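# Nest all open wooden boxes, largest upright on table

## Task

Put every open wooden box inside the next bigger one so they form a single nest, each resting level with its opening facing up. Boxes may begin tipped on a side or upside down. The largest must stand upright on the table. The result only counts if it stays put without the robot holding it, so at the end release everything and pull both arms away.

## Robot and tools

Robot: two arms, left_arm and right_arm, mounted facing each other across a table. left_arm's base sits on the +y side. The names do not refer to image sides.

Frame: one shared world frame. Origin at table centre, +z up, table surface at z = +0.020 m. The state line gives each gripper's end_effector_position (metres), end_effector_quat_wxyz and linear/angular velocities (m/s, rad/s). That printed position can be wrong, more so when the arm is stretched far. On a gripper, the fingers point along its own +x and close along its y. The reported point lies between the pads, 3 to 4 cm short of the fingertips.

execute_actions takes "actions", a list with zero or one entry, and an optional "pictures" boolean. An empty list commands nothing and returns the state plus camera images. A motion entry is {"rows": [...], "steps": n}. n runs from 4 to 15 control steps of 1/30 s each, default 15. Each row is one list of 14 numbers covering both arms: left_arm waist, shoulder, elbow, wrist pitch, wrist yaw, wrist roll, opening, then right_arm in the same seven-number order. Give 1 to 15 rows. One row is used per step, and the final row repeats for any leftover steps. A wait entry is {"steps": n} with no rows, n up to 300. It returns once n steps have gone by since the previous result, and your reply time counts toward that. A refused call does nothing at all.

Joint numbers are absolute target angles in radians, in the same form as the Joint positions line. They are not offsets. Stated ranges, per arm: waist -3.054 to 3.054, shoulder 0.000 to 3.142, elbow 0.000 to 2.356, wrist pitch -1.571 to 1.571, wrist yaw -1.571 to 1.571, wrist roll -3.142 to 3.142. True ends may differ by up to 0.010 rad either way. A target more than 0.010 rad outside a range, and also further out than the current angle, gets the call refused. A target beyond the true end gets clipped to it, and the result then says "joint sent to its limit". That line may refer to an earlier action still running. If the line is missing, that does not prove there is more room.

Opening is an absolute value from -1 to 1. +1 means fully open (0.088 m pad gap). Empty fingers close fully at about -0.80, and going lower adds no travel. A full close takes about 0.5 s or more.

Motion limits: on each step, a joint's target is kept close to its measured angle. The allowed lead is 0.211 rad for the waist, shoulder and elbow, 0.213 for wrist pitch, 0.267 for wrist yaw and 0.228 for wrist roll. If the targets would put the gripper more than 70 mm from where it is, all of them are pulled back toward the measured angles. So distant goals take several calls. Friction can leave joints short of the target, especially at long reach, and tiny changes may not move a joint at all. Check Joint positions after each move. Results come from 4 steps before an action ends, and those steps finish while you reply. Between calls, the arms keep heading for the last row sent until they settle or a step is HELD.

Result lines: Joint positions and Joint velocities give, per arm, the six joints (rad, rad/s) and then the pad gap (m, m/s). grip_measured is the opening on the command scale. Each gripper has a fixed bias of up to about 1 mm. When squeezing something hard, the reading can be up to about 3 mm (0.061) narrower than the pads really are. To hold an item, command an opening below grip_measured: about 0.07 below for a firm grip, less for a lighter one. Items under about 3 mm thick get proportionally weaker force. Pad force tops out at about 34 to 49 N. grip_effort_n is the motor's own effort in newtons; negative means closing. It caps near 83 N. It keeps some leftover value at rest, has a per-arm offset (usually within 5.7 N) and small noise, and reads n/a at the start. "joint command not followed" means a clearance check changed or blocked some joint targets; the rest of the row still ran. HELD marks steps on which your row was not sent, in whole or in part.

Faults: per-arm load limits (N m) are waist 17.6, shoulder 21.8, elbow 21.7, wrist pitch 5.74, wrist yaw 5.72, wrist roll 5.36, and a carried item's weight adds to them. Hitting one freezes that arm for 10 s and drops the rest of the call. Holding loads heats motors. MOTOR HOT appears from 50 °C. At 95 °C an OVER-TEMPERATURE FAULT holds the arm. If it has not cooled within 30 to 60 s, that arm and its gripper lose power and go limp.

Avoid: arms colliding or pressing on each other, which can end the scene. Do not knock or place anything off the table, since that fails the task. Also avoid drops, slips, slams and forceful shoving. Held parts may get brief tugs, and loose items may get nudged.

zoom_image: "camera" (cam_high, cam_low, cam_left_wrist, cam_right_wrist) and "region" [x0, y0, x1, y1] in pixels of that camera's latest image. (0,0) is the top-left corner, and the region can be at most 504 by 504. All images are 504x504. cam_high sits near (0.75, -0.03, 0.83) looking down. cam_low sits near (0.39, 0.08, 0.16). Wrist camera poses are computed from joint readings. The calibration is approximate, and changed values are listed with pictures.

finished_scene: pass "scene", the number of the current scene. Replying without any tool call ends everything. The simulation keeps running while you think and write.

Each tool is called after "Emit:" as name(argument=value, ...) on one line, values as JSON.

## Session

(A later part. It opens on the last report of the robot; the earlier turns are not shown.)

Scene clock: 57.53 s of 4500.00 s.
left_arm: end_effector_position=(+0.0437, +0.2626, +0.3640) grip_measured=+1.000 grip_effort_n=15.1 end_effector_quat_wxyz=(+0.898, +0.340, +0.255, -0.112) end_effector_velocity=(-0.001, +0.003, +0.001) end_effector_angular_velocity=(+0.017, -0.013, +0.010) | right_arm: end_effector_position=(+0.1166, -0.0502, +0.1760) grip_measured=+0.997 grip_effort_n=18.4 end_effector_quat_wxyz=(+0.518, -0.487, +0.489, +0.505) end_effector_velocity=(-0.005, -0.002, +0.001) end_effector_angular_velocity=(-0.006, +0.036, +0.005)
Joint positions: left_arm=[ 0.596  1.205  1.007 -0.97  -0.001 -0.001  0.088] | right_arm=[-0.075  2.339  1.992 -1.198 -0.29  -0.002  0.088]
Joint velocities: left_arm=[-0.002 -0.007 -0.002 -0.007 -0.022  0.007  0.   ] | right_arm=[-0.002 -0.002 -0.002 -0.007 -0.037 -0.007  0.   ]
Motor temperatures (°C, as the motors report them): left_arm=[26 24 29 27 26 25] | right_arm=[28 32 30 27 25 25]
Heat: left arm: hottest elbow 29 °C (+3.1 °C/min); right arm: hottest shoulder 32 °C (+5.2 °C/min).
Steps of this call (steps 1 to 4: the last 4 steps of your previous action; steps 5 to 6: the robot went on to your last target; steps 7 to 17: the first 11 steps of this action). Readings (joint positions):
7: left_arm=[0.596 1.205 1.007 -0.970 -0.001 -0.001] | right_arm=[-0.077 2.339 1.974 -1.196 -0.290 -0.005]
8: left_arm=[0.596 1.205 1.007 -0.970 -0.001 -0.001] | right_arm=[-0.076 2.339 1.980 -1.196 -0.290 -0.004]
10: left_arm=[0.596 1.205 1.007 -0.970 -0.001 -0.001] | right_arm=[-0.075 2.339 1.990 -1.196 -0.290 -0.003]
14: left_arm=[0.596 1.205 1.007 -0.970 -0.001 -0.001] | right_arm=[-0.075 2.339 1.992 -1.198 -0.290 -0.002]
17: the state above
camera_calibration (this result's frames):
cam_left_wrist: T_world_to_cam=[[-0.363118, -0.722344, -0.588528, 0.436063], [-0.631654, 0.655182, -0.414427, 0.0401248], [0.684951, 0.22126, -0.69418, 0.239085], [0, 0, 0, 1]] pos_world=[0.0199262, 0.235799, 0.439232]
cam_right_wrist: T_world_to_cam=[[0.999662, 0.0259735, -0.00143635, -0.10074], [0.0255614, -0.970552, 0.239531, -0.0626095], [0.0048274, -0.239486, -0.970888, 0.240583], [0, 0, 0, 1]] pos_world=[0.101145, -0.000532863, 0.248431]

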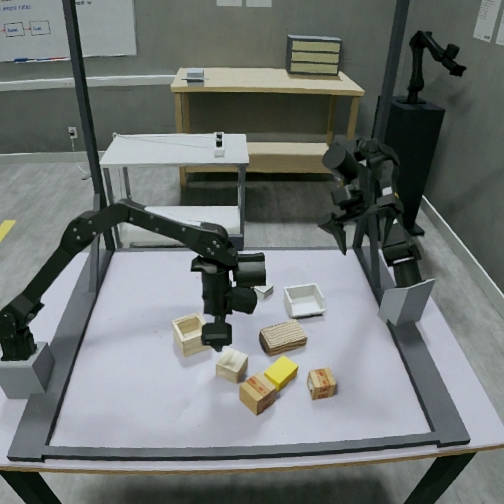

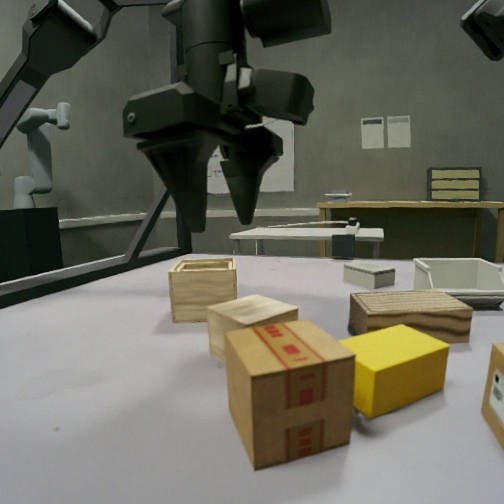

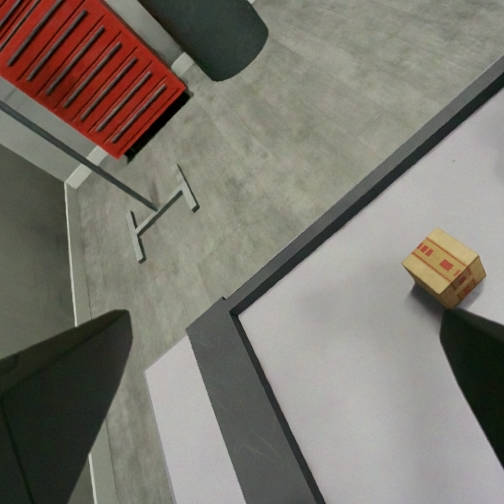

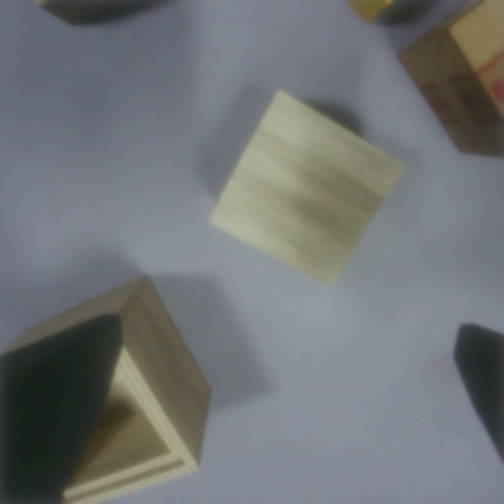

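Emit:
execute_actions(actions=[{"rows":[[0.6,1.2,1.0,-0.97,0,0,1,-0.06,2.42,2.15,-1.3,-0.29,0.3,1],[0.6,1.2,1.0,-0.97,0,0,1,-0.06,2.42,2.15,-1.3,-0.29,0.3,1],[0.6,1.2,1.0,-0.97,0,0,1,-0.06,2.42,2.15,-1.3,-0.29,0.3,1],[0.6,1.2,1.0,-0.97,0,0,1,-0.06,2.42,2.15,-1.3,-0.29,0.3,1],[0.6,1.2,1.0,-0.97,0,0,1,-0.054,2.56,2.23,-1.26,-0.29,0.556,1]],"steps":15}])

Emit:
execute_actions(actions=[{"steps":8}], pictures=true)

Scene clock: 61.37 s of 4500.00 s.
left_arm: end_effector_position=(+0.0437, +0.2626, +0.3640) grip_measured=+1.000 grip_effort_n=15.1 end_effector_quat_wxyz=(+0.898, +0.340, +0.255, -0.112) end_effector_velocity=(-0.001, +0.002, +0.001) end_effector_angular_velocity=(-0.004, -0.003, +0.012) | right_arm: end_effector_position=(+0.1184, -0.0254, +0.1453) grip_measured=+0.998 grip_effort_n=17.9 end_effector_quat_wxyz=(+0.612, -0.361, +0.603, +0.363) end_effector_velocity=(+0.045, -0.029, -0.170) end_effector_angular_velocity=(-0.365, +0.003, -0.676)
Joint positions: left_arm=[ 0.596  1.205  1.007 -0.97  -0.001 -0.001  0.088] | right_arm=[-0.058  2.523  2.203 -1.259 -0.29   0.484  0.088]
Joint velocities: left_arm=[ 0.002 -0.002  0.002 -0.007 -0.007 -0.007  0.   ] | right_arm=[ 0.017  0.379  0.002 -0.007  0.007  0.579 -0.   ]
Motor temperatures (°C, as the motors report them): left_arm=[26 24 29 27 26 25] | right_arm=[28 33 30 27 25 25]
Heat: left arm: hottest elbow 29 °C (+2.0 °C/min); right arm: hottest shoulder 33 °C (+6.1 °C/min).
Steps of this call (steps 1 to 4: the last 4 steps of your previous action; steps 5 to 15: the robot went on to your last target; steps 16 to 90: nothing new was sent; then 0.47 s passed at rest; steps 91 to 101: the first 11 steps of this action). Readings (joint positions):
91: left_arm=[0.596 1.205 1.007 -0.970 -0.001 -0.001] | right_arm=[-0.074 2.346 2.007 -1.216 -0.290 0.031]
92: left_arm=[0.596 1.205 1.007 -0.970 -0.001 -0.001] | right_arm=[-0.073 2.361 2.040 -1.242 -0.290 0.088]
94: left_arm=[0.596 1.205 1.007 -0.970 -0.001 -0.001] | right_arm=[-0.070 2.382 2.089 -1.258 -0.290 0.179]
98: left_arm=[0.596 1.205 1.007 -0.970 -0.001 -0.001] | right_arm=[-0.062 2.473 2.194 -1.254 -0.290 0.384]
101: the state above

Scene clock: 61.63 s of 4500.00 s.
left_arm: end_effector_position=(+0.0437, +0.2626, +0.3640) grip_measured=+1.000 grip_effort_n=15.1 end_effector_quat_wxyz=(+0.898, +0.340, +0.255, -0.112) end_effector_velocity=(+0.001, +0.005, -0.003) end_effector_angular_velocity=(+0.010, -0.001, +0.026) | right_arm: end_effector_position=(+0.1205, -0.0236, +0.1381) grip_measured=+0.998 grip_effort_n=18.4 end_effector_quat_wxyz=(+0.622, -0.344, +0.616, +0.340) end_effector_velocity=(-0.009, +0.018, +0.021) end_effector_angular_velocity=(+0.077, +0.006, -0.010)
Joint positions: left_arm=[ 0.596  1.205  1.007 -0.97  -0.001 -0.001  0.088] | right_arm=[-0.058  2.548  2.22  -1.26  -0.29   0.547  0.088]
Joint velocities: left_arm=[-0.002 -0.002 -0.012 -0.007 -0.022 -0.007  0.   ] | right_arm=[ 0.002 -0.002  0.085 -0.007 -0.007  0.037 -0.   ]
Motor temperatures (°C, as the motors report them): left_arm=[26 24 29 27 26 25] | right_arm=[28 33 30 27 25 25]
Heat: left arm: hottest elbow 29 °C (+2.0 °C/min); right arm: hottest shoulder 33 °C (+6.0 °C/min).
Kept back: nothing.
Steps of this call (steps 1 to 4: the last 4 steps of your previous action; steps 5 to 8: the robot went on to your last target). Readings (joint positions):
1: left_arm=[0.596 1.205 1.007 -0.970 -0.001 -0.001] | right_arm=[-0.058 2.535 2.203 -1.260 -0.290 0.502]
2: left_arm=[0.596 1.205 1.007 -0.970 -0.001 -0.001] | right_arm=[-0.058 2.542 2.203 -1.260 -0.290 0.515]
4: left_arm=[0.596 1.205 1.007 -0.970 -0.001 -0.001] | right_arm=[-0.058 2.548 2.205 -1.260 -0.290 0.533]
8: the state above
camera_calibration (this result's frames):
cam_left_wrist: T_world_to_cam=[[-0.363118, -0.722344, -0.588528, 0.436063], [-0.631654, 0.655182, -0.414427, 0.0401248], [0.684951, 0.22126, -0.69418, 0.239085], [0, 0, 0, 1]] pos_world=[0.0199262, 0.235799, 0.439232]
cam_right_wrist: T_world_to_cam=[[0.867866, -0.496773, -0.0049957, -0.101301], [-0.475786, -0.834011, 0.27938, 0.0303671], [-0.142955, -0.240088, -0.960168, 0.226437], [0, 0, 0, 1]] pos_world=[0.134734, 0.0293679, 0.208428]

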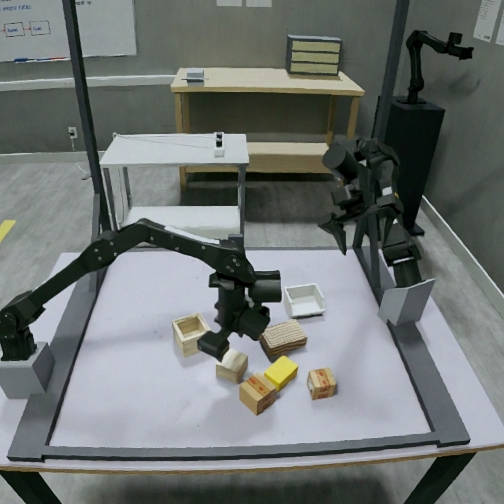

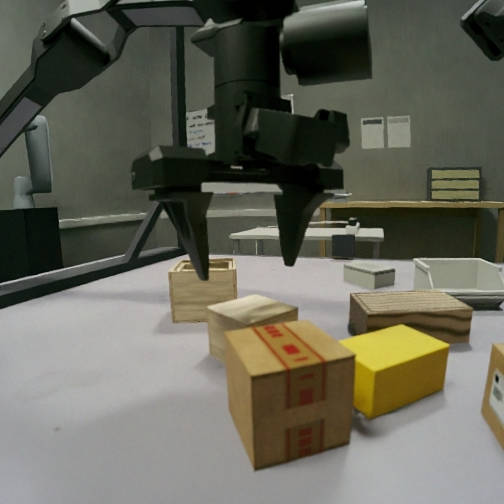

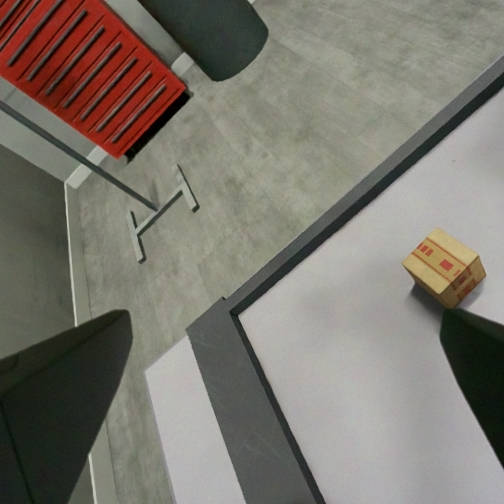

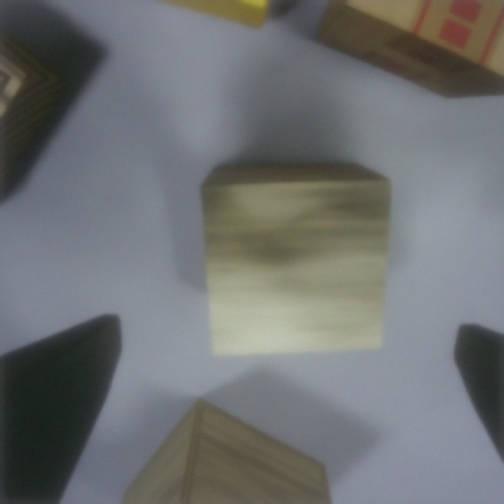

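Emit:
execute_actions(actions=[{"rows":[[0.6,1.2,1.0,-0.97,0,0,1,-0.04,2.60,2.235,-1.21,-0.29,0.58,1],[0.6,1.2,1.0,-0.97,0,0,1,-0.04,2.60,2.235,-1.21,-0.29,0.58,1],[0.6,1.2,1.0,-0.97,0,0,1,-0.04,2.60,2.235,-1.21,-0.29,0.58,1],[0.6,1.2,1.0,-0.97,0,0,1,-0.04,2.60,2.235,-1.21,-0.29,0.58,1],[0.6,1.2,1.0,-0.97,0,0,1,-0.03,2.66,2.215,-1.13,-0.29,0.59,1],[0.6,1.2,1.0,-0.97,0,0,1,-0.03,2.66,2.215,-1.13,-0.29,0.59,1],[0.6,1.2,1.0,-0.97,0,0,1,-0.03,2.66,2.215,-1.13,-0.29,0.59,1],[0.6,1.2,1.0,-0.97,0,0,1,-0.021,2.72,2.193,-1.053,-0.29,0.59,1]],"steps":15}])

Emit:
execute_actions(actions=[{"steps":8}], pictures=true)

Scene clock: 62.47 s of 4500.00 s.
left_arm: end_effector_position=(+0.0437, +0.2626, +0.3640) grip_measured=+1.000 grip_effort_n=14.7 end_effector_quat_wxyz=(+0.898, +0.340, +0.255, -0.112) end_effector_velocity=(+0.001, -0.000, +0.000) end_effector_angular_velocity=(-0.003, -0.006, +0.005) | right_arm: end_effector_position=(+0.1240, -0.0026, +0.0794) grip_measured=+0.998 grip_effort_n=17.9 end_effector_quat_wxyz=(+0.628, -0.333, +0.609, +0.353) end_effector_velocity=(+0.042, -0.070, -0.265) end_effector_angular_velocity=(-0.441, -0.014, -0.075)
Joint positions: left_arm=[ 0.596  1.205  1.007 -0.97  -0.001 -0.001  0.088] | right_arm=[-0.029  2.668  2.218 -1.091 -0.29   0.585  0.088]
Joint velocities: left_arm=[-0.002  0.002 -0.002  0.007 -0.007 -0.007  0.   ] | right_arm=[ 0.081  0.462 -0.159  0.183  0.007  0.022  0.   ]
Motor temperatures (°C, as the motors report them): left_arm=[26 24 29 27 26 25] | right_arm=[28 33 30 27 25 25]
Heat: left arm: hottest elbow 29 °C (+2.0 °C/min); right arm: hottest shoulder 33 °C (+6.1 °C/min).
Steps of this call (steps 1 to 14: the robot went on to your last target; steps 15 to 25: the first 11 steps of this action). Readings (joint positions):
15: left_arm=[0.596 1.205 1.007 -0.970 -0.001 -0.001] | right_arm=[-0.057 2.551 2.222 -1.257 -0.290 0.557]
16: left_arm=[0.596 1.205 1.007 -0.970 -0.001 -0.001] | right_arm=[-0.056 2.554 2.224 -1.245 -0.290 0.563]
18: left_arm=[0.596 1.205 1.007 -0.970 -0.001 -0.001] | right_arm=[-0.052 2.565 2.228 -1.227 -0.290 0.570]
22: left_arm=[0.596 1.205 1.007 -0.970 -0.001 -0.001] | right_arm=[-0.040 2.616 2.227 -1.156 -0.290 0.582]
25: the state above

Scene clock: 62.73 s of 4500.00 s.
left_arm: end_effector_position=(+0.0437, +0.2626, +0.3640) grip_measured=+1.000 grip_effort_n=15.1 end_effector_quat_wxyz=(+0.898, +0.340, +0.255, -0.112) end_effector_velocity=(+0.001, +0.001, -0.001) end_effector_angular_velocity=(+0.010, -0.006, -0.002) | right_arm: end_effector_position=(+0.1298, -0.0026, +0.0636) grip_measured=+0.998 grip_effort_n=15.6 end_effector_quat_wxyz=(+0.627, -0.332, +0.612, +0.349) end_effector_velocity=(-0.015, +0.012, -0.003) end_effector_angular_velocity=(+0.055, +0.008, +0.038)
Joint positions: left_arm=[ 0.596  1.205  1.007 -0.97  -0.001 -0.001  0.088] | right_arm=[-0.032  2.697  2.207 -1.058 -0.293  0.589  0.088]
Joint velocities: left_arm=[-0.002 -0.002 -0.007  0.007 -0.007  0.007  0.   ] | right_arm=[ 0.027 -0.002 -0.002  0.066 -0.007  0.007 -0.   ]
Motor temperatures (°C, as the motors report them): left_arm=[26 24 29 27 26 25] | right_arm=[28 33 30 27 25 25]
Heat: left arm: hottest elbow 29 °C (+2.0 °C/min); right arm: hottest shoulder 33 °C (+6.0 °C/min).
Kept back: nothing.
Steps of this call (steps 1 to 4: the last 4 steps of your previous action; steps 5 to 8: the robot went on to your last target). Readings (joint positions):
1: left_arm=[0.596 1.205 1.007 -0.970 -0.001 -0.001] | right_arm=[-0.027 2.682 2.213 -1.086 -0.290 0.586]
2: left_arm=[0.596 1.205 1.007 -0.970 -0.001 -0.001] | right_arm=[-0.026 2.693 2.207 -1.080 -0.297 0.589]
4: left_arm=[0.596 1.205 1.007 -0.970 -0.001 -0.001] | right_arm=[-0.034 2.694 2.207 -1.063 -0.294 0.589]
8: the state above
camera_calibration (this result's frames):
cam_left_wrist: T_world_to_cam=[[-0.363118, -0.722344, -0.588528, 0.436063], [-0.631654, 0.655182, -0.414427, 0.0401248], [0.684951, 0.22126, -0.69418, 0.239085], [0, 0, 0, 1]] pos_world=[0.0199262, 0.235799, 0.439232]
cam_right_wrist: T_world_to_cam=[[0.865384, -0.500597, -0.0226525, -0.0978835], [-0.479207, -0.839933, 0.254704, 0.0750817], [-0.146531, -0.209561, -0.966754, 0.162191], [0, 0, 0, 1]] pos_world=[0.144452, 0.0480523, 0.135457]

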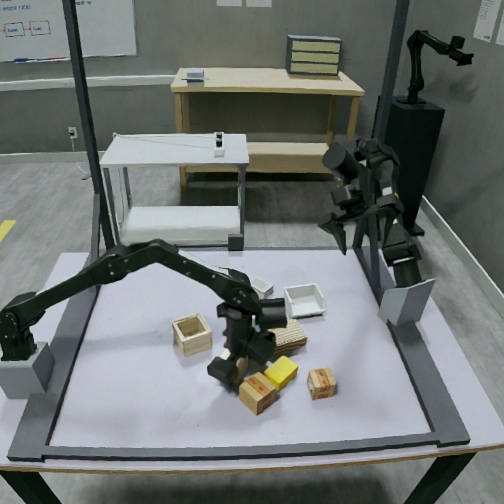

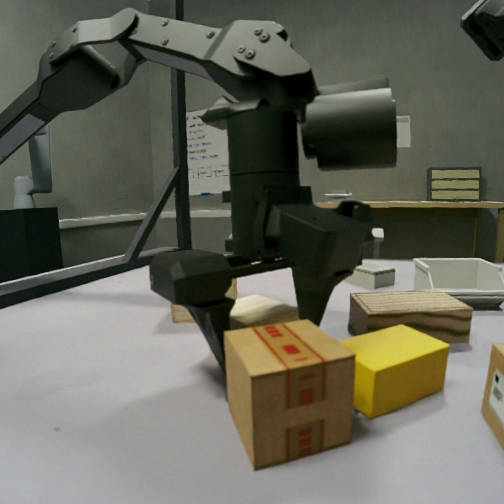

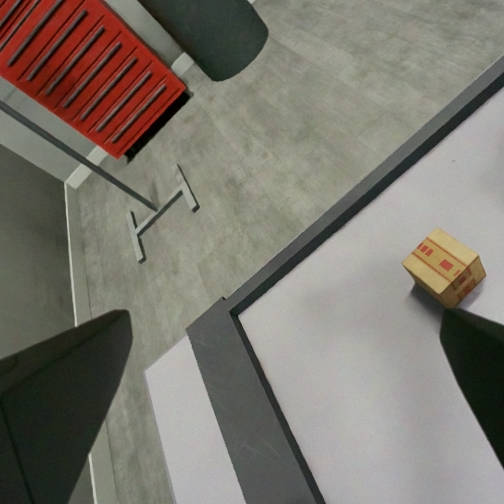

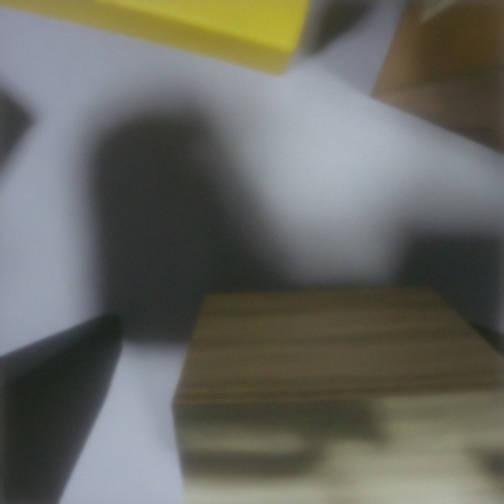

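Emit:
execute_actions(actions=[{"rows":[[0.6,1.2,1.0,-0.97,0,0,1,-0.04,2.61,2.235,-1.2,-0.29,0.59,1]],"steps":12}])

Emit:
execute_actions(actions=[{"steps":10}], pictures=true)

Scene clock: 63.20 s of 4500.00 s.
left_arm: end_effector_position=(+0.0437, +0.2626, +0.3640) grip_measured=+1.000 grip_effort_n=15.1 end_effector_quat_wxyz=(+0.898, +0.340, +0.255, -0.112) end_effector_velocity=(-0.002, +0.004, -0.003) end_effector_angular_velocity=(+0.006, +0.012, +0.019) | right_arm: end_effector_position=(+0.1223, -0.0155, +0.0986) grip_measured=+0.998 grip_effort_n=16.0 end_effector_quat_wxyz=(+0.625, -0.339, +0.621, +0.331) end_effector_velocity=(-0.024, +0.036, +0.144) end_effector_angular_velocity=(+0.249, +0.024, +0.036)
Joint positions: left_arm=[ 0.596  1.205  1.007 -0.97  -0.001 -0.001  0.088] | right_arm=[-0.037  2.63   2.222 -1.182 -0.291  0.589  0.088]
Joint velocities: left_arm=[-0.002 -0.002 -0.002 -0.022 -0.007 -0.007  0.   ] | right_arm=[-0.046 -0.242  0.115 -0.11  -0.022 -0.007 -0.   ]
Motor temperatures (°C, as the motors report them): left_arm=[26 24 29 27 26 25] | right_arm=[28 34 30 27 25 25]
Heat: left arm: hottest elbow 29 °C (+2.0 °C/min); right arm: hottest shoulder 34 °C (+7.1 °C/min).
Steps of this call (steps 1 to 6: the robot went on to your last target; steps 7 to 14: the first 8 steps of this action). Readings (joint positions):
7: left_arm=[0.596 1.205 1.007 -0.970 -0.001 -0.001] | right_arm=[-0.027 2.691 2.209 -1.062 -0.291 0.589]
8: left_arm=[0.596 1.205 1.007 -0.970 -0.001 -0.001] | right_arm=[-0.028 2.685 2.210 -1.103 -0.291 0.589]
10: left_arm=[0.596 1.205 1.007 -0.970 -0.001 -0.001] | right_arm=[-0.030 2.669 2.210 -1.153 -0.291 0.589]
14: the state above

Scene clock: 63.53 s of 4500.00 s.
left_arm: end_effector_position=(+0.0437, +0.2626, +0.3640) grip_measured=+1.000 grip_effort_n=15.1 end_effector_quat_wxyz=(+0.898, +0.340, +0.255, -0.112) end_effector_velocity=(-0.002, +0.005, -0.005) end_effector_angular_velocity=(+0.008, +0.016, +0.022) | right_arm: end_effector_position=(+0.1205, -0.0145, +0.1089) grip_measured=+0.998 grip_effort_n=16.0 end_effector_quat_wxyz=(+0.626, -0.336, +0.619, +0.335) end_effector_velocity=(-0.000, -0.005, +0.001) end_effector_angular_velocity=(-0.020, +0.007, -0.031)
Joint positions: left_arm=[ 0.596  1.205  1.007 -0.97  -0.001 -0.001  0.088] | right_arm=[-0.04   2.613  2.231 -1.197 -0.291  0.589  0.088]
Joint velocities: left_arm=[-0.002 -0.002 -0.007 -0.022 -0.007 -0.007  0.   ] | right_arm=[-0.002 -0.002 -0.002 -0.022 -0.007  0.022 -0.   ]
Motor temperatures (°C, as the motors report them): left_arm=[26 24 29 27 26 25] | right_arm=[28 34 30 27 25 25]
Heat: left arm: hottest elbow 29 °C (+2.0 °C/min); right arm: hottest shoulder 34 °C (+7.1 °C/min).
Kept back: nothing.
Steps of this call (steps 1 to 4: the last 4 steps of your previous action; steps 5 to 10: the robot went on to your last target). Readings (joint positions):
1: left_arm=[0.596 1.205 1.007 -0.970 -0.001 -0.001] | right_arm=[-0.038 2.624 2.226 -1.185 -0.291 0.589]
2: left_arm=[0.596 1.205 1.007 -0.970 -0.001 -0.001] | right_arm=[-0.039 2.618 2.229 -1.188 -0.291 0.589]
4: left_arm=[0.596 1.205 1.007 -0.970 -0.001 -0.001] | right_arm=[-0.040 2.614 2.231 -1.192 -0.291 0.589]
8: left_arm=[0.596 1.205 1.007 -0.970 -0.001 -0.001] | right_arm=[-0.040 2.613 2.231 -1.197 -0.291 0.589]
10: the state above
camera_calibration (this result's frames):
cam_left_wrist: T_world_to_cam=[[-0.363118, -0.722344, -0.588528, 0.436063], [-0.631654, 0.655182, -0.414427, 0.0401248], [0.684951, 0.22126, -0.69418, 0.239085], [0, 0, 0, 1]] pos_world=[0.0199262, 0.235799, 0.439232]
cam_right_wrist: T_world_to_cam=[[0.856613, -0.515912, -0.00698159, -0.0956501], [-0.494159, -0.824237, 0.27648, 0.0487553], [-0.148394, -0.233386, -0.960994, 0.201456], [0, 0, 0, 1]] pos_world=[0.135923, 0.0378558, 0.17945]

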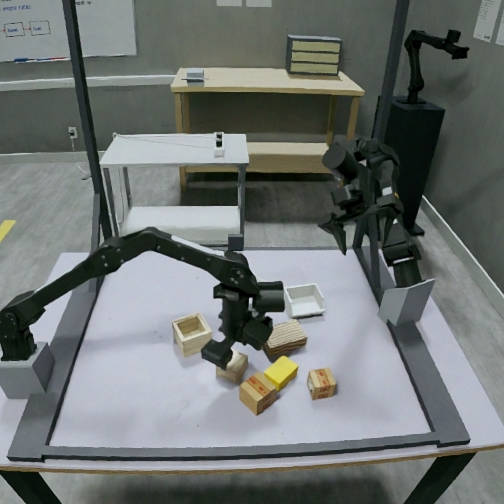

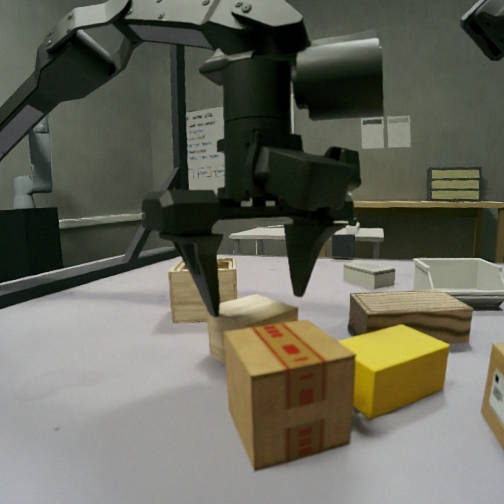

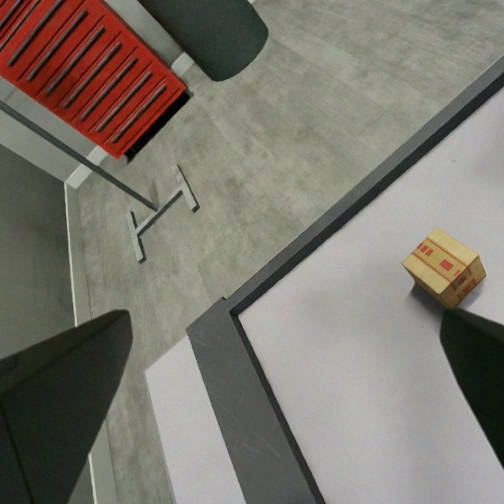

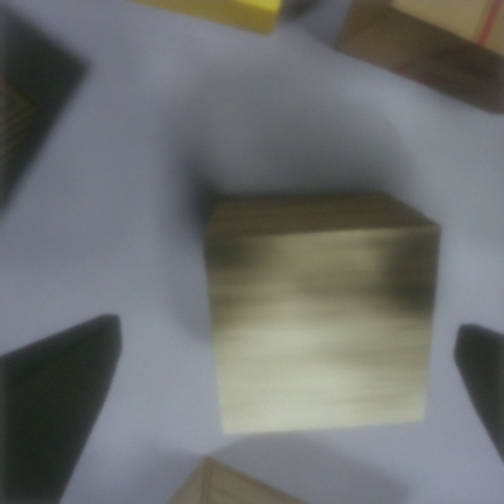

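Emit:
execute_actions(actions=[{"rows":[[0.6,1.2,1.0,-0.97,0,0,1,-0.058,2.55,2.10,-1.14,-0.29,0.57,1],[0.6,1.2,1.0,-0.97,0,0,1,-0.058,2.55,2.10,-1.14,-0.29,0.57,1],[0.6,1.2,1.0,-0.97,0,0,1,-0.058,2.55,2.10,-1.14,-0.29,0.57,1],[0.6,1.2,1.0,-0.97,0,0,1,-0.058,2.55,2.10,-1.14,-0.29,0.57,1],[0.6,1.2,1.0,-0.97,0,0,1,-0.058,2.55,2.10,-1.14,-0.29,0.57,1],[0.6,1.2,1.0,-0.97,0,0,1,-0.058,2.55,2.10,-1.14,-0.29,0.57,1],[0.6,1.2,1.0,-0.97,0,0,1,-0.048,2.59,2.085,-1.07,-0.29,0.58,1]],"steps":15}])

Emit:
execute_actions(actions=[{"steps":8}], pictures=true)

Scene clock: 64.30 s of 4500.00 s.
left_arm: end_effector_position=(+0.0437, +0.2626, +0.3640) grip_measured=+1.000 grip_effort_n=15.1 end_effector_quat_wxyz=(+0.898, +0.340, +0.255, -0.112) end_effector_velocity=(+0.001, -0.000, +0.000) end_effector_angular_velocity=(+0.010, -0.006, -0.002) | right_arm: end_effector_position=(+0.1307, -0.0189, +0.1007) grip_measured=+0.998 grip_effort_n=16.0 end_effector_quat_wxyz=(+0.630, -0.329, +0.614, +0.343) end_effector_velocity=(+0.003, -0.003, -0.035) end_effector_angular_velocity=(+0.007, -0.007, +0.012)
Joint positions: left_arm=[ 0.596  1.205  1.007 -0.97  -0.001 -0.001  0.088] | right_arm=[-0.055  2.571  2.107 -1.094 -0.291  0.576  0.088]
Joint velocities: left_arm=[-0.002  0.002 -0.002  0.007 -0.007  0.007  0.   ] | right_arm=[ 0.017  0.012 -0.115  0.139  0.007  0.007 -0.   ]
Motor temperatures (°C, as the motors report them): left_arm=[26 24 29 27 26 25] | right_arm=[28 34 30 27 25 25]
Heat: left arm: hottest elbow 29 °C (+2.0 °C/min); right arm: hottest shoulder 34 °C (+7.1 °C/min).
Steps of this call (steps 1 to 12: the robot went on to your last target; steps 13 to 23: the first 11 steps of this action). Readings (joint positions):
13: left_arm=[0.596 1.205 1.007 -0.970 -0.001 -0.001] | right_arm=[-0.040 2.608 2.220 -1.188 -0.291 0.588]
14: left_arm=[0.596 1.205 1.007 -0.970 -0.001 -0.001] | right_arm=[-0.042 2.596 2.195 -1.175 -0.291 0.584]
16: left_arm=[0.596 1.205 1.007 -0.970 -0.001 -0.001] | right_arm=[-0.047 2.578 2.158 -1.166 -0.291 0.579]
20: left_arm=[0.596 1.205 1.007 -0.970 -0.001 -0.001] | right_arm=[-0.056 2.570 2.121 -1.124 -0.291 0.576]
23: the state above

Scene clock: 64.57 s of 4500.00 s.
left_arm: end_effector_position=(+0.0437, +0.2626, +0.3640) grip_measured=+1.000 grip_effort_n=14.7 end_effector_quat_wxyz=(+0.898, +0.340, +0.255, -0.112) end_effector_velocity=(+0.000, +0.003, -0.002) end_effector_angular_velocity=(-0.001, -0.003, +0.027) | right_arm: end_effector_position=(+0.1299, -0.0169, +0.0982) grip_measured=+0.998 grip_effort_n=16.0 end_effector_quat_wxyz=(+0.631, -0.328, +0.611, +0.348) end_effector_velocity=(+0.001, -0.002, -0.004) end_effector_angular_velocity=(-0.006, +0.007, +0.003)
Joint positions: left_arm=[ 0.596  1.205  1.007 -0.97  -0.001 -0.001  0.088] | right_arm=[-0.052  2.572  2.099 -1.074 -0.291  0.578  0.088]
Joint velocities: left_arm=[-0.007 -0.002 -0.007 -0.007 -0.022 -0.022  0.   ] | right_arm=[-0.002  0.002 -0.012  0.007 -0.007 -0.007  0.   ]
Motor temperatures (°C, as the motors report them): left_arm=[26 24 29 27 26 25] | right_arm=[28 34 30 27 25 25]
Heat: left arm: hottest elbow 29 °C (+2.0 °C/min); right arm: hottest shoulder 34 °C (+7.1 °C/min).
Kept back: nothing.
Steps of this call (steps 1 to 4: the last 4 steps of your previous action; steps 5 to 8: the robot went on to your last target). Readings (joint positions):
1: left_arm=[0.596 1.205 1.007 -0.970 -0.001 -0.001] | right_arm=[-0.054 2.571 2.104 -1.089 -0.291 0.577]
2: left_arm=[0.596 1.205 1.007 -0.970 -0.001 -0.001] | right_arm=[-0.053 2.571 2.102 -1.084 -0.291 0.577]
4: left_arm=[0.596 1.205 1.007 -0.970 -0.001 -0.001] | right_arm=[-0.053 2.572 2.100 -1.079 -0.291 0.577]
8: the state above
camera_calibration (this result's frames):
cam_left_wrist: T_world_to_cam=[[-0.363118, -0.722344, -0.588528, 0.436063], [-0.631654, 0.655182, -0.414427, 0.0401248], [0.684951, 0.22126, -0.69418, 0.239085], [0, 0, 0, 1]] pos_world=[0.0199262, 0.235799, 0.439232]
cam_right_wrist: T_world_to_cam=[[0.861409, -0.507323, -0.0244465, -0.10382], [-0.486408, -0.83784, 0.247854, 0.0559502], [-0.146224, -0.201613, -0.968489, 0.192995], [0, 0, 0, 1]] pos_world=[0.144867, 0.0331171, 0.170508]

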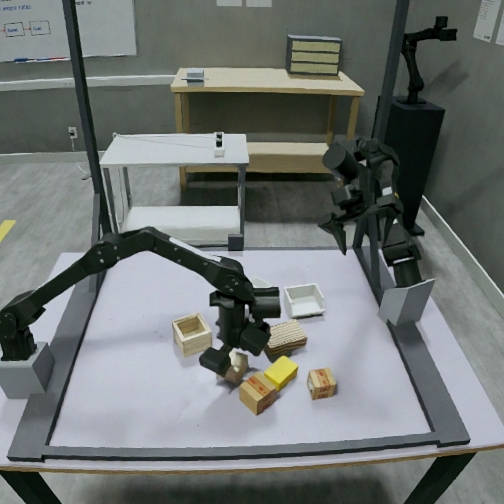

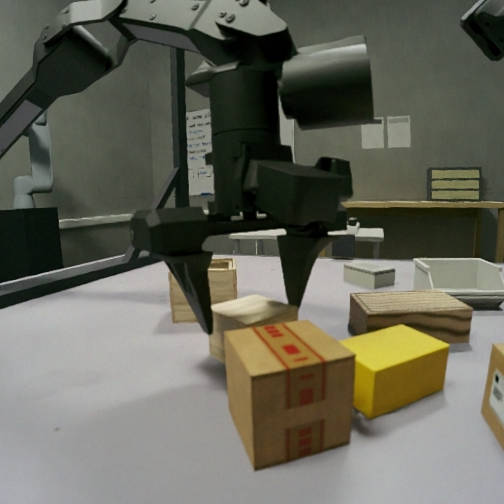

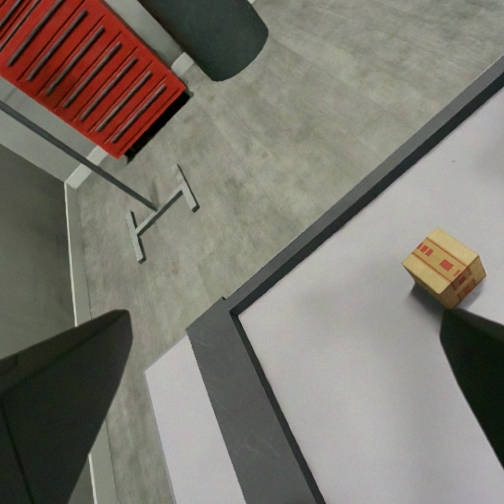

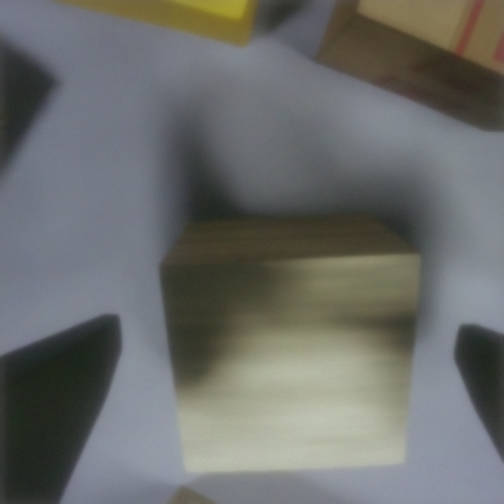

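Centered. Descend.

Emit:
execute_actions(actions=[{"rows":[[0.6,1.2,1.0,-0.97,0,0,1,-0.04,2.63,2.08,-1.02,-0.29,0.585,1],[0.6,1.2,1.0,-0.97,0,0,1,-0.04,2.63,2.08,-1.02,-0.29,0.585,1],[0.6,1.2,1.0,-0.97,0,0,1,-0.04,2.63,2.08,-1.02,-0.29,0.585,1],[0.6,1.2,1.0,-0.97,0,0,1,-0.04,2.63,2.08,-1.02,-0.29,0.585,1],[0.6,1.2,1.0,-0.97,0,0,1,-0.03,2.67,2.065,-0.96,-0.29,0.59,1]],"steps":15}])

Emit:
execute_actions(actions=[{"rows":[[0.6,1.2,1.0,-0.97,0,0,1,-0.03,2.67,2.065,-0.96,-0.29,0.59,0.25]],"steps":15}], pictures=true)

Scene clock: 65.10 s of 4500.00 s.
left_arm: end_effector_position=(+0.0437, +0.2626, +0.3640) grip_measured=+1.000 grip_effort_n=15.1 end_effector_quat_wxyz=(+0.898, +0.340, +0.255, -0.112) end_effector_velocity=(-0.000, -0.000, +0.002) end_effector_angular_velocity=(-0.019, -0.013, +0.008) | right_arm: end_effector_position=(+0.1341, -0.0079, +0.0631) grip_measured=+0.998 grip_effort_n=16.5 end_effector_quat_wxyz=(+0.632, -0.324, +0.605, +0.358) end_effector_velocity=(-0.008, +0.032, +0.001) end_effector_angular_velocity=(+0.143, +0.008, +0.065)
Joint positions: left_arm=[ 0.596  1.205  1.007 -0.97  -0.001 -0.001  0.088] | right_arm=[-0.038  2.638  2.084 -0.965 -0.289  0.587  0.088]
Joint velocities: left_arm=[-0.002 -0.007 -0.002  0.007 -0.007 -0.022  0.   ] | right_arm=[ 0.012 -0.002 -0.002  0.154 -0.007 -0.007  0.   ]
Motor temperatures (°C, as the motors report them): left_arm=[26 24 29 27 26 25] | right_arm=[28 34 30 27 25 25]
Heat: left arm: hottest elbow 29 °C (+2.0 °C/min); right arm: hottest shoulder 34 °C (+7.1 °C/min).
Steps of this call (steps 1 to 5: the robot went on to your last target; steps 6 to 16: the first 11 steps of this action). Readings (joint positions):
6: left_arm=[0.596 1.205 1.007 -0.970 -0.001 -0.001] | right_arm=[-0.052 2.575 2.098 -1.069 -0.291 0.579]
7: left_arm=[0.596 1.205 1.007 -0.970 -0.001 -0.001] | right_arm=[-0.051 2.580 2.098 -1.053 -0.291 0.580]
9: left_arm=[0.596 1.205 1.007 -0.970 -0.001 -0.001] | right_arm=[-0.049 2.591 2.098 -1.037 -0.291 0.581]
13: left_arm=[0.596 1.205 1.007 -0.970 -0.001 -0.001] | right_arm=[-0.040 2.632 2.086 -0.986 -0.291 0.586]
16: the state above

Scene clock: 65.60 s of 4500.00 s.
left_arm: end_effector_position=(+0.0437, +0.2626, +0.3640) grip_measured=+1.000 grip_effort_n=15.1 end_effector_quat_wxyz=(+0.898, +0.340, +0.255, -0.112) end_effector_velocity=(-0.003, +0.007, -0.002) end_effector_angular_velocity=(+0.016, +0.010, +0.034) | right_arm: end_effector_position=(+0.1402, -0.0097, +0.0623) grip_measured=+0.337 grip_effort_n=-83.5 end_effector_quat_wxyz=(+0.637, -0.324, +0.606, +0.350) end_effector_velocity=(-0.000, -0.002, +0.001) end_effector_angular_velocity=(-0.007, +0.006, +0.018)
Joint positions: left_arm=[ 0.596  1.205  1.007 -0.97  -0.001 -0.001  0.088] | right_arm=[-0.047  2.641  2.08  -0.969 -0.28   0.589  0.056]
Joint velocities: left_arm=[-0.002 -0.002  0.002 -0.037 -0.022 -0.007  0.   ] | right_arm=[-0.002 -0.002 -0.002 -0.007 -0.007 -0.022 -0.   ]
Motor temperatures (°C, as the motors report them): left_arm=[26 24 29 27 26 25] | right_arm=[28 34 30 27 25 25]
Heat: left arm: hottest elbow 29 °C (+2.0 °C/min); right arm: hottest shoulder 34 °C (+7.0 °C/min).
Steps of this call (steps 1 to 4: the last 4 steps of your previous action; steps 5 to 15: the first 11 steps of this action). Readings (joint positions):
5: left_arm=[0.596 1.205 1.007 -0.970 -0.001 -0.001] | right_arm=[-0.036 2.640 2.084 -0.961 -0.288 0.588]
6: left_arm=[0.596 1.205 1.007 -0.970 -0.001 -0.001] | right_arm=[-0.036 2.640 2.084 -0.961 -0.288 0.588]
8: left_arm=[0.596 1.205 1.007 -0.970 -0.001 -0.001] | right_arm=[-0.038 2.640 2.083 -0.964 -0.280 0.588]
12: left_arm=[0.596 1.205 1.007 -0.970 -0.001 -0.001] | right_arm=[-0.047 2.641 2.080 -0.969 -0.280 0.589]
15: the state above
camera_calibration (this result's frames):
cam_left_wrist: T_world_to_cam=[[-0.363118, -0.722344, -0.588528, 0.436063], [-0.631654, 0.655182, -0.414427, 0.0401248], [0.684951, 0.22126, -0.69418, 0.239085], [0, 0, 0, 1]] pos_world=[0.0199262, 0.235799, 0.439232]
cam_right_wrist: T_world_to_cam=[[0.860393, -0.509113, -0.0229863, -0.109851], [-0.491053, -0.840251, 0.229882, 0.0776055], [-0.13635, -0.186501, -0.972947, 0.160238], [0, 0, 0, 1]] pos_world=[0.154472, 0.039166, 0.135538]

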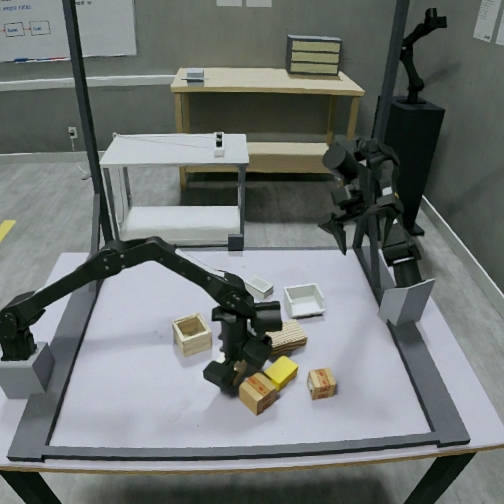

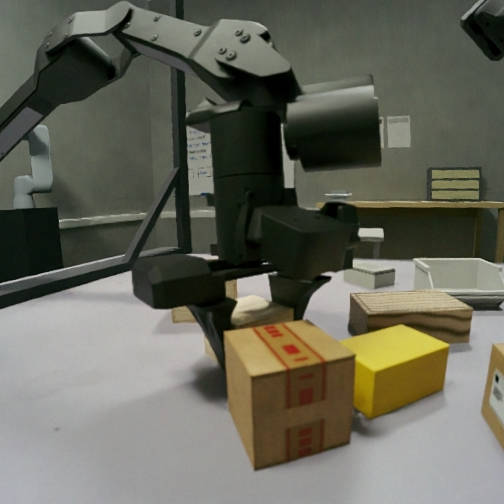

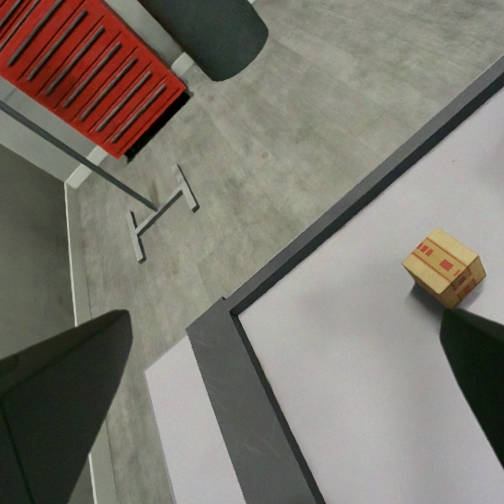

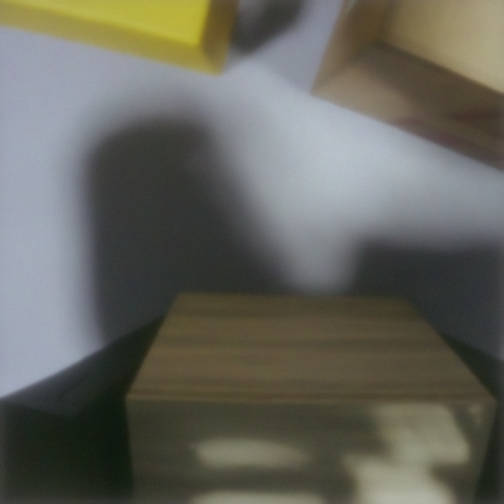

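Emit:
execute_actions(actions=[{"rows":[[0.6,1.2,1.0,-0.97,0,0,1,-0.05,2.5,2.1,-1.1,-0.29,0.55,0.25],[0.6,1.2,1.0,-0.97,0,0,1,-0.05,2.5,2.1,-1.1,-0.29,0.55,0.25],[0.6,1.2,1.0,-0.97,0,0,1,-0.05,2.5,2.1,-1.1,-0.29,0.55,0.25],[0.6,1.2,1.0,-0.97,0,0,1,-0.05,2.5,2.1,-1.1,-0.29,0.55,0.25],[0.6,1.2,1.0,-0.97,0,0,1,-0.05,2.1,1.7,-1.0,-0.2,0.3,0.25]],"steps":15}])

Emit:
execute_actions(actions=[{"rows":[[0.6,1.2,1.0,-0.97,0,0,1,0.0,2.1,1.2,0.3,0,0.3,0.25]],"steps":15}])

Emit:
execute_actions(actions=[{"rows":[[0.6,1.2,1.0,-0.97,0,0,1,0.03,2.2,0.8,1.3,0,0.3,0.25]],"steps":15}])

Emit:
execute_actions(actions=[{"rows":[[0.6,1.2,1.0,-0.97,0,0,1,0.03,2.38,0.52,1.565,0,0.3,0.25]],"steps":15}], pictures=true)

Scene clock: 66.70 s of 4500.00 s.
left_arm: end_effector_position=(+0.0437, +0.2626, +0.3640) grip_measured=+1.000 grip_effort_n=15.1 end_effector_quat_wxyz=(+0.898, +0.340, +0.255, -0.112) end_effector_velocity=(-0.001, +0.002, -0.001) end_effector_angular_velocity=(-0.011, +0.002, +0.019) | right_arm: end_effector_position=(+0.1206, -0.0554, +0.1573) grip_measured=+0.337 grip_effort_n=-83.5 end_effector_quat_wxyz=(+0.617, -0.400, +0.526, +0.427) end_effector_velocity=(-0.080, -0.168, +0.316) end_effector_angular_velocity=(+0.349, -0.131, +0.425)
Joint positions: left_arm=[ 0.596  1.205  1.007 -0.97  -0.001 -0.001  0.088] | right_arm=[-0.048  2.268  1.802 -1.012 -0.218  0.341  0.056]
Joint velocities: left_arm=[-0.002 -0.002 -0.002 -0.007 -0.007 -0.022  0.   ] | right_arm=[-0.007 -1.331 -0.935 -0.007  0.095 -0.33  -0.   ]
Motor temperatures (°C, as the motors report them): left_arm=[26 24 29 27 26 25] | right_arm=[28 35 30 27 25 25]
Heat: left arm: hottest elbow 29 °C (+2.0 °C/min); right arm: hottest shoulder 35 °C (+7.0 °C/min).
Steps of this call (steps 1 to 4: the last 4 steps of your previous action; steps 5 to 15: the robot went on to your last target; steps 16 to 22: nothing new was sent; steps 23 to 33: the first 11 steps of this action). Readings (joint positions):
23: left_arm=[0.596 1.205 1.007 -0.970 -0.001 -0.001] | right_arm=[-0.047 2.630 2.080 -0.974 -0.280 0.585]
24: left_arm=[0.596 1.205 1.007 -0.970 -0.001 -0.001] | right_arm=[-0.047 2.620 2.080 -1.008 -0.282 0.577]
26: left_arm=[0.596 1.205 1.007 -0.970 -0.001 -0.001] | right_arm=[-0.047 2.589 2.080 -1.057 -0.284 0.566]
30: left_arm=[0.596 1.205 1.007 -0.970 -0.001 -0.001] | right_arm=[-0.047 2.412 1.924 -1.022 -0.236 0.397]
33: the state above

Scene clock: 67.20 s of 4500.00 s.
left_arm: end_effector_position=(+0.0437, +0.2626, +0.3640) grip_measured=+1.000 grip_effort_n=15.1 end_effector_quat_wxyz=(+0.898, +0.340, +0.255, -0.112) end_effector_velocity=(-0.001, +0.001, +0.000) end_effector_angular_velocity=(+0.011, -0.003, +0.000) | right_arm: end_effector_position=(+0.1458, -0.0863, +0.1122) grip_measured=+0.337 grip_effort_n=-83.5 end_effector_quat_wxyz=(+0.677, -0.413, +0.402, +0.457) end_effector_velocity=(+0.074, -0.047, -0.178) end_effector_angular_velocity=(+0.315, -0.076, +0.059)
Joint positions: left_arm=[ 0.596  1.205  1.007 -0.97  -0.001 -0.001  0.088] | right_arm=[-0.002  2.096  1.284 -0.481 -0.014  0.303  0.056]
Joint velocities: left_arm=[-0.002 -0.002  0.002 -0.007 -0.007  0.007  0.   ] | right_arm=[-0.002  0.061 -0.891  1.267  0.095  0.007 -0.   ]
Motor temperatures (°C, as the motors report them): left_arm=[26 24 29 27 26 25] | right_arm=[28 35 30 27 25 25]
Heat: left arm: hottest elbow 29 °C (+2.0 °C/min); right arm: hottest shoulder 35 °C (+7.1 °C/min).
Steps of this call (steps 1 to 4: the last 4 steps of your previous action; steps 5 to 15: the first 11 steps of this action). Readings (joint positions):
5: left_arm=[0.596 1.205 1.007 -0.970 -0.001 -0.001] | right_arm=[-0.045 2.126 1.721 -0.972 -0.185 0.311]
6: left_arm=[0.596 1.205 1.007 -0.970 -0.001 -0.001] | right_arm=[-0.038 2.105 1.680 -0.909 -0.131 0.309]
8: left_arm=[0.596 1.205 1.007 -0.970 -0.001 -0.001] | right_arm=[-0.024 2.089 1.598 -0.813 -0.074 0.306]
12: left_arm=[0.596 1.205 1.007 -0.970 -0.001 -0.001] | right_arm=[-0.004 2.095 1.408 -0.620 -0.027 0.304]
15: the state above

Scene clock: 67.70 s of 4500.00 s.
left_arm: end_effector_position=(+0.0437, +0.2626, +0.3640) grip_measured=+1.000 grip_effort_n=15.1 end_effector_quat_wxyz=(+0.898, +0.340, +0.255, -0.112) end_effector_velocity=(-0.001, +0.002, -0.001) end_effector_angular_velocity=(+0.001, +0.001, +0.011) | right_arm: end_effector_position=(+0.1543, -0.0782, +0.0734) grip_measured=+0.337 grip_effort_n=-83.5 end_effector_quat_wxyz=(+0.710, -0.302, +0.311, +0.555) end_effector_velocity=(-0.008, +0.031, +0.027) end_effector_angular_velocity=(+0.879, +0.036, +0.289)
Joint positions: left_arm=[ 0.596  1.205  1.007 -0.97  -0.001 -0.001  0.088] | right_arm=[ 0.003  2.122  0.922  0.262 -0.021  0.328  0.056]
Joint velocities: left_arm=[-0.002 -0.002 -0.002 -0.007 -0.007 -0.007  0.   ] | right_arm=[-0.007 -0.002 -0.637  1.56  -0.007 -0.022 -0.   ]
Motor temperatures (°C, as the motors report them): left_arm=[26 24 29 27 26 25] | right_arm=[28 35 30 27 25 25]
Heat: left arm: hottest elbow 29 °C (+2.0 °C/min); right arm: hottest shoulder 35 °C (+7.0 °C/min).
Steps of this call (steps 1 to 4: the last 4 steps of your previous action; steps 5 to 15: the first 11 steps of this action). Readings (joint positions):
5: left_arm=[0.596 1.205 1.007 -0.970 -0.001 -0.001] | right_arm=[-0.001 2.105 1.208 -0.234 -0.007 0.302]
6: left_arm=[0.596 1.205 1.007 -0.970 -0.001 -0.001] | right_arm=[0.001 2.106 1.187 -0.185 -0.006 0.302]
8: left_arm=[0.596 1.205 1.007 -0.970 -0.001 -0.001] | right_arm=[0.009 2.118 1.128 -0.112 -0.006 0.302]
12: left_arm=[0.596 1.205 1.007 -0.970 -0.001 -0.001] | right_arm=[0.003 2.126 0.997 0.092 -0.021 0.322]
15: the state above

Scene clock: 68.20 s of 4500.00 s.
left_arm: end_effector_position=(+0.0437, +0.2626, +0.3640) grip_measured=+1.000 grip_effort_n=15.1 end_effector_quat_wxyz=(+0.898, +0.340, +0.255, -0.112) end_effector_velocity=(-0.001, +0.001, -0.004) end_effector_angular_velocity=(-0.003, +0.015, +0.004) | right_arm: end_effector_position=(+0.1684, -0.0755, +0.0774) grip_measured=+0.337 grip_effort_n=-83.5 end_effector_quat_wxyz=(+0.735, -0.188, +0.210, +0.616) end_effector_velocity=(+0.049, -0.212, -0.200) end_effector_angular_velocity=(-0.449, -0.588, +0.306)
Joint positions: left_arm=[ 0.596  1.205  1.007 -0.97  -0.001 -0.001  0.088] | right_arm=[-0.024  2.232  0.715  0.907  0.002  0.341  0.056]
Joint velocities: left_arm=[-0.002 -0.002 -0.007 -0.007  0.007 -0.007  0.   ] | right_arm=[ 0.042  0.393 -0.652  0.696  0.007 -0.696 -0.   ]
Motor temperatures (°C, as the motors report them): left_arm=[26 24 29 27 26 25] | right_arm=[28 34 30 27 25 25]
Heat: left arm: hottest elbow 29 °C (+2.0 °C/min); right arm: hottest shoulder 34 °C (+6.1 °C/min).
Steps of this call (steps 1 to 4: the last 4 steps of your previous action; steps 5 to 15: the first 11 steps of this action). Readings (joint positions):
5: left_arm=[0.596 1.205 1.007 -0.970 -0.001 -0.001] | right_arm=[0.000 2.142 0.844 0.518 -0.020 0.322]
6: left_arm=[0.596 1.205 1.007 -0.970 -0.001 -0.001] | right_arm=[-0.001 2.150 0.831 0.557 -0.020 0.329]
8: left_arm=[0.596 1.205 1.007 -0.970 -0.001 -0.001] | right_arm=[-0.007 2.167 0.807 0.635 -0.020 0.342]
12: left_arm=[0.596 1.205 1.007 -0.970 -0.001 -0.001] | right_arm=[-0.017 2.204 0.765 0.793 -0.010 0.355]
15: the state above
camera_calibration (this result's frames):
cam_left_wrist: T_world_to_cam=[[-0.363118, -0.722344, -0.588528, 0.436063], [-0.631654, 0.655182, -0.414427, 0.0401248], [0.684951, 0.22126, -0.69418, 0.239085], [0, 0, 0, 1]] pos_world=[0.0199262, 0.235799, 0.439232]
cam_right_wrist: T_world_to_cam=[[0.989717, -0.135981, 0.0443858, -0.166112], [-0.0745586, -0.755225, -0.651211, 0.0372788], [0.122074, 0.641205, -0.757597, 0.168786], [0, 0, 0, 1]] pos_world=[0.146578, -0.102661, 0.159522]

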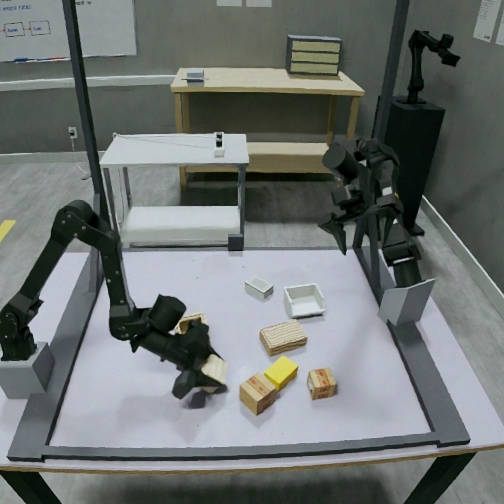

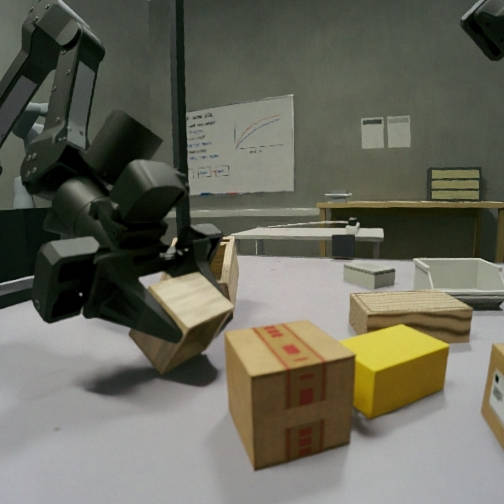

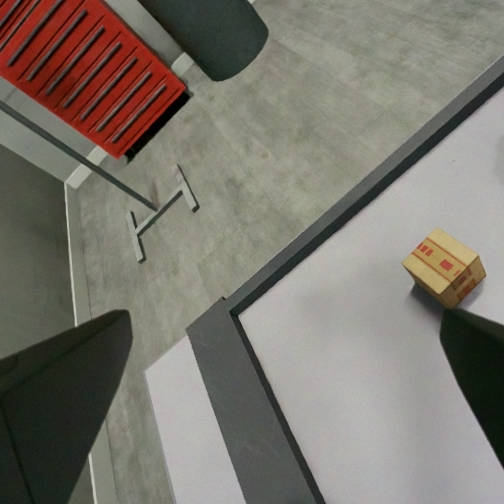

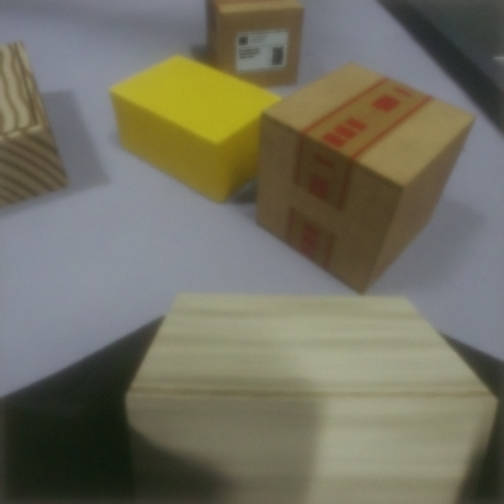

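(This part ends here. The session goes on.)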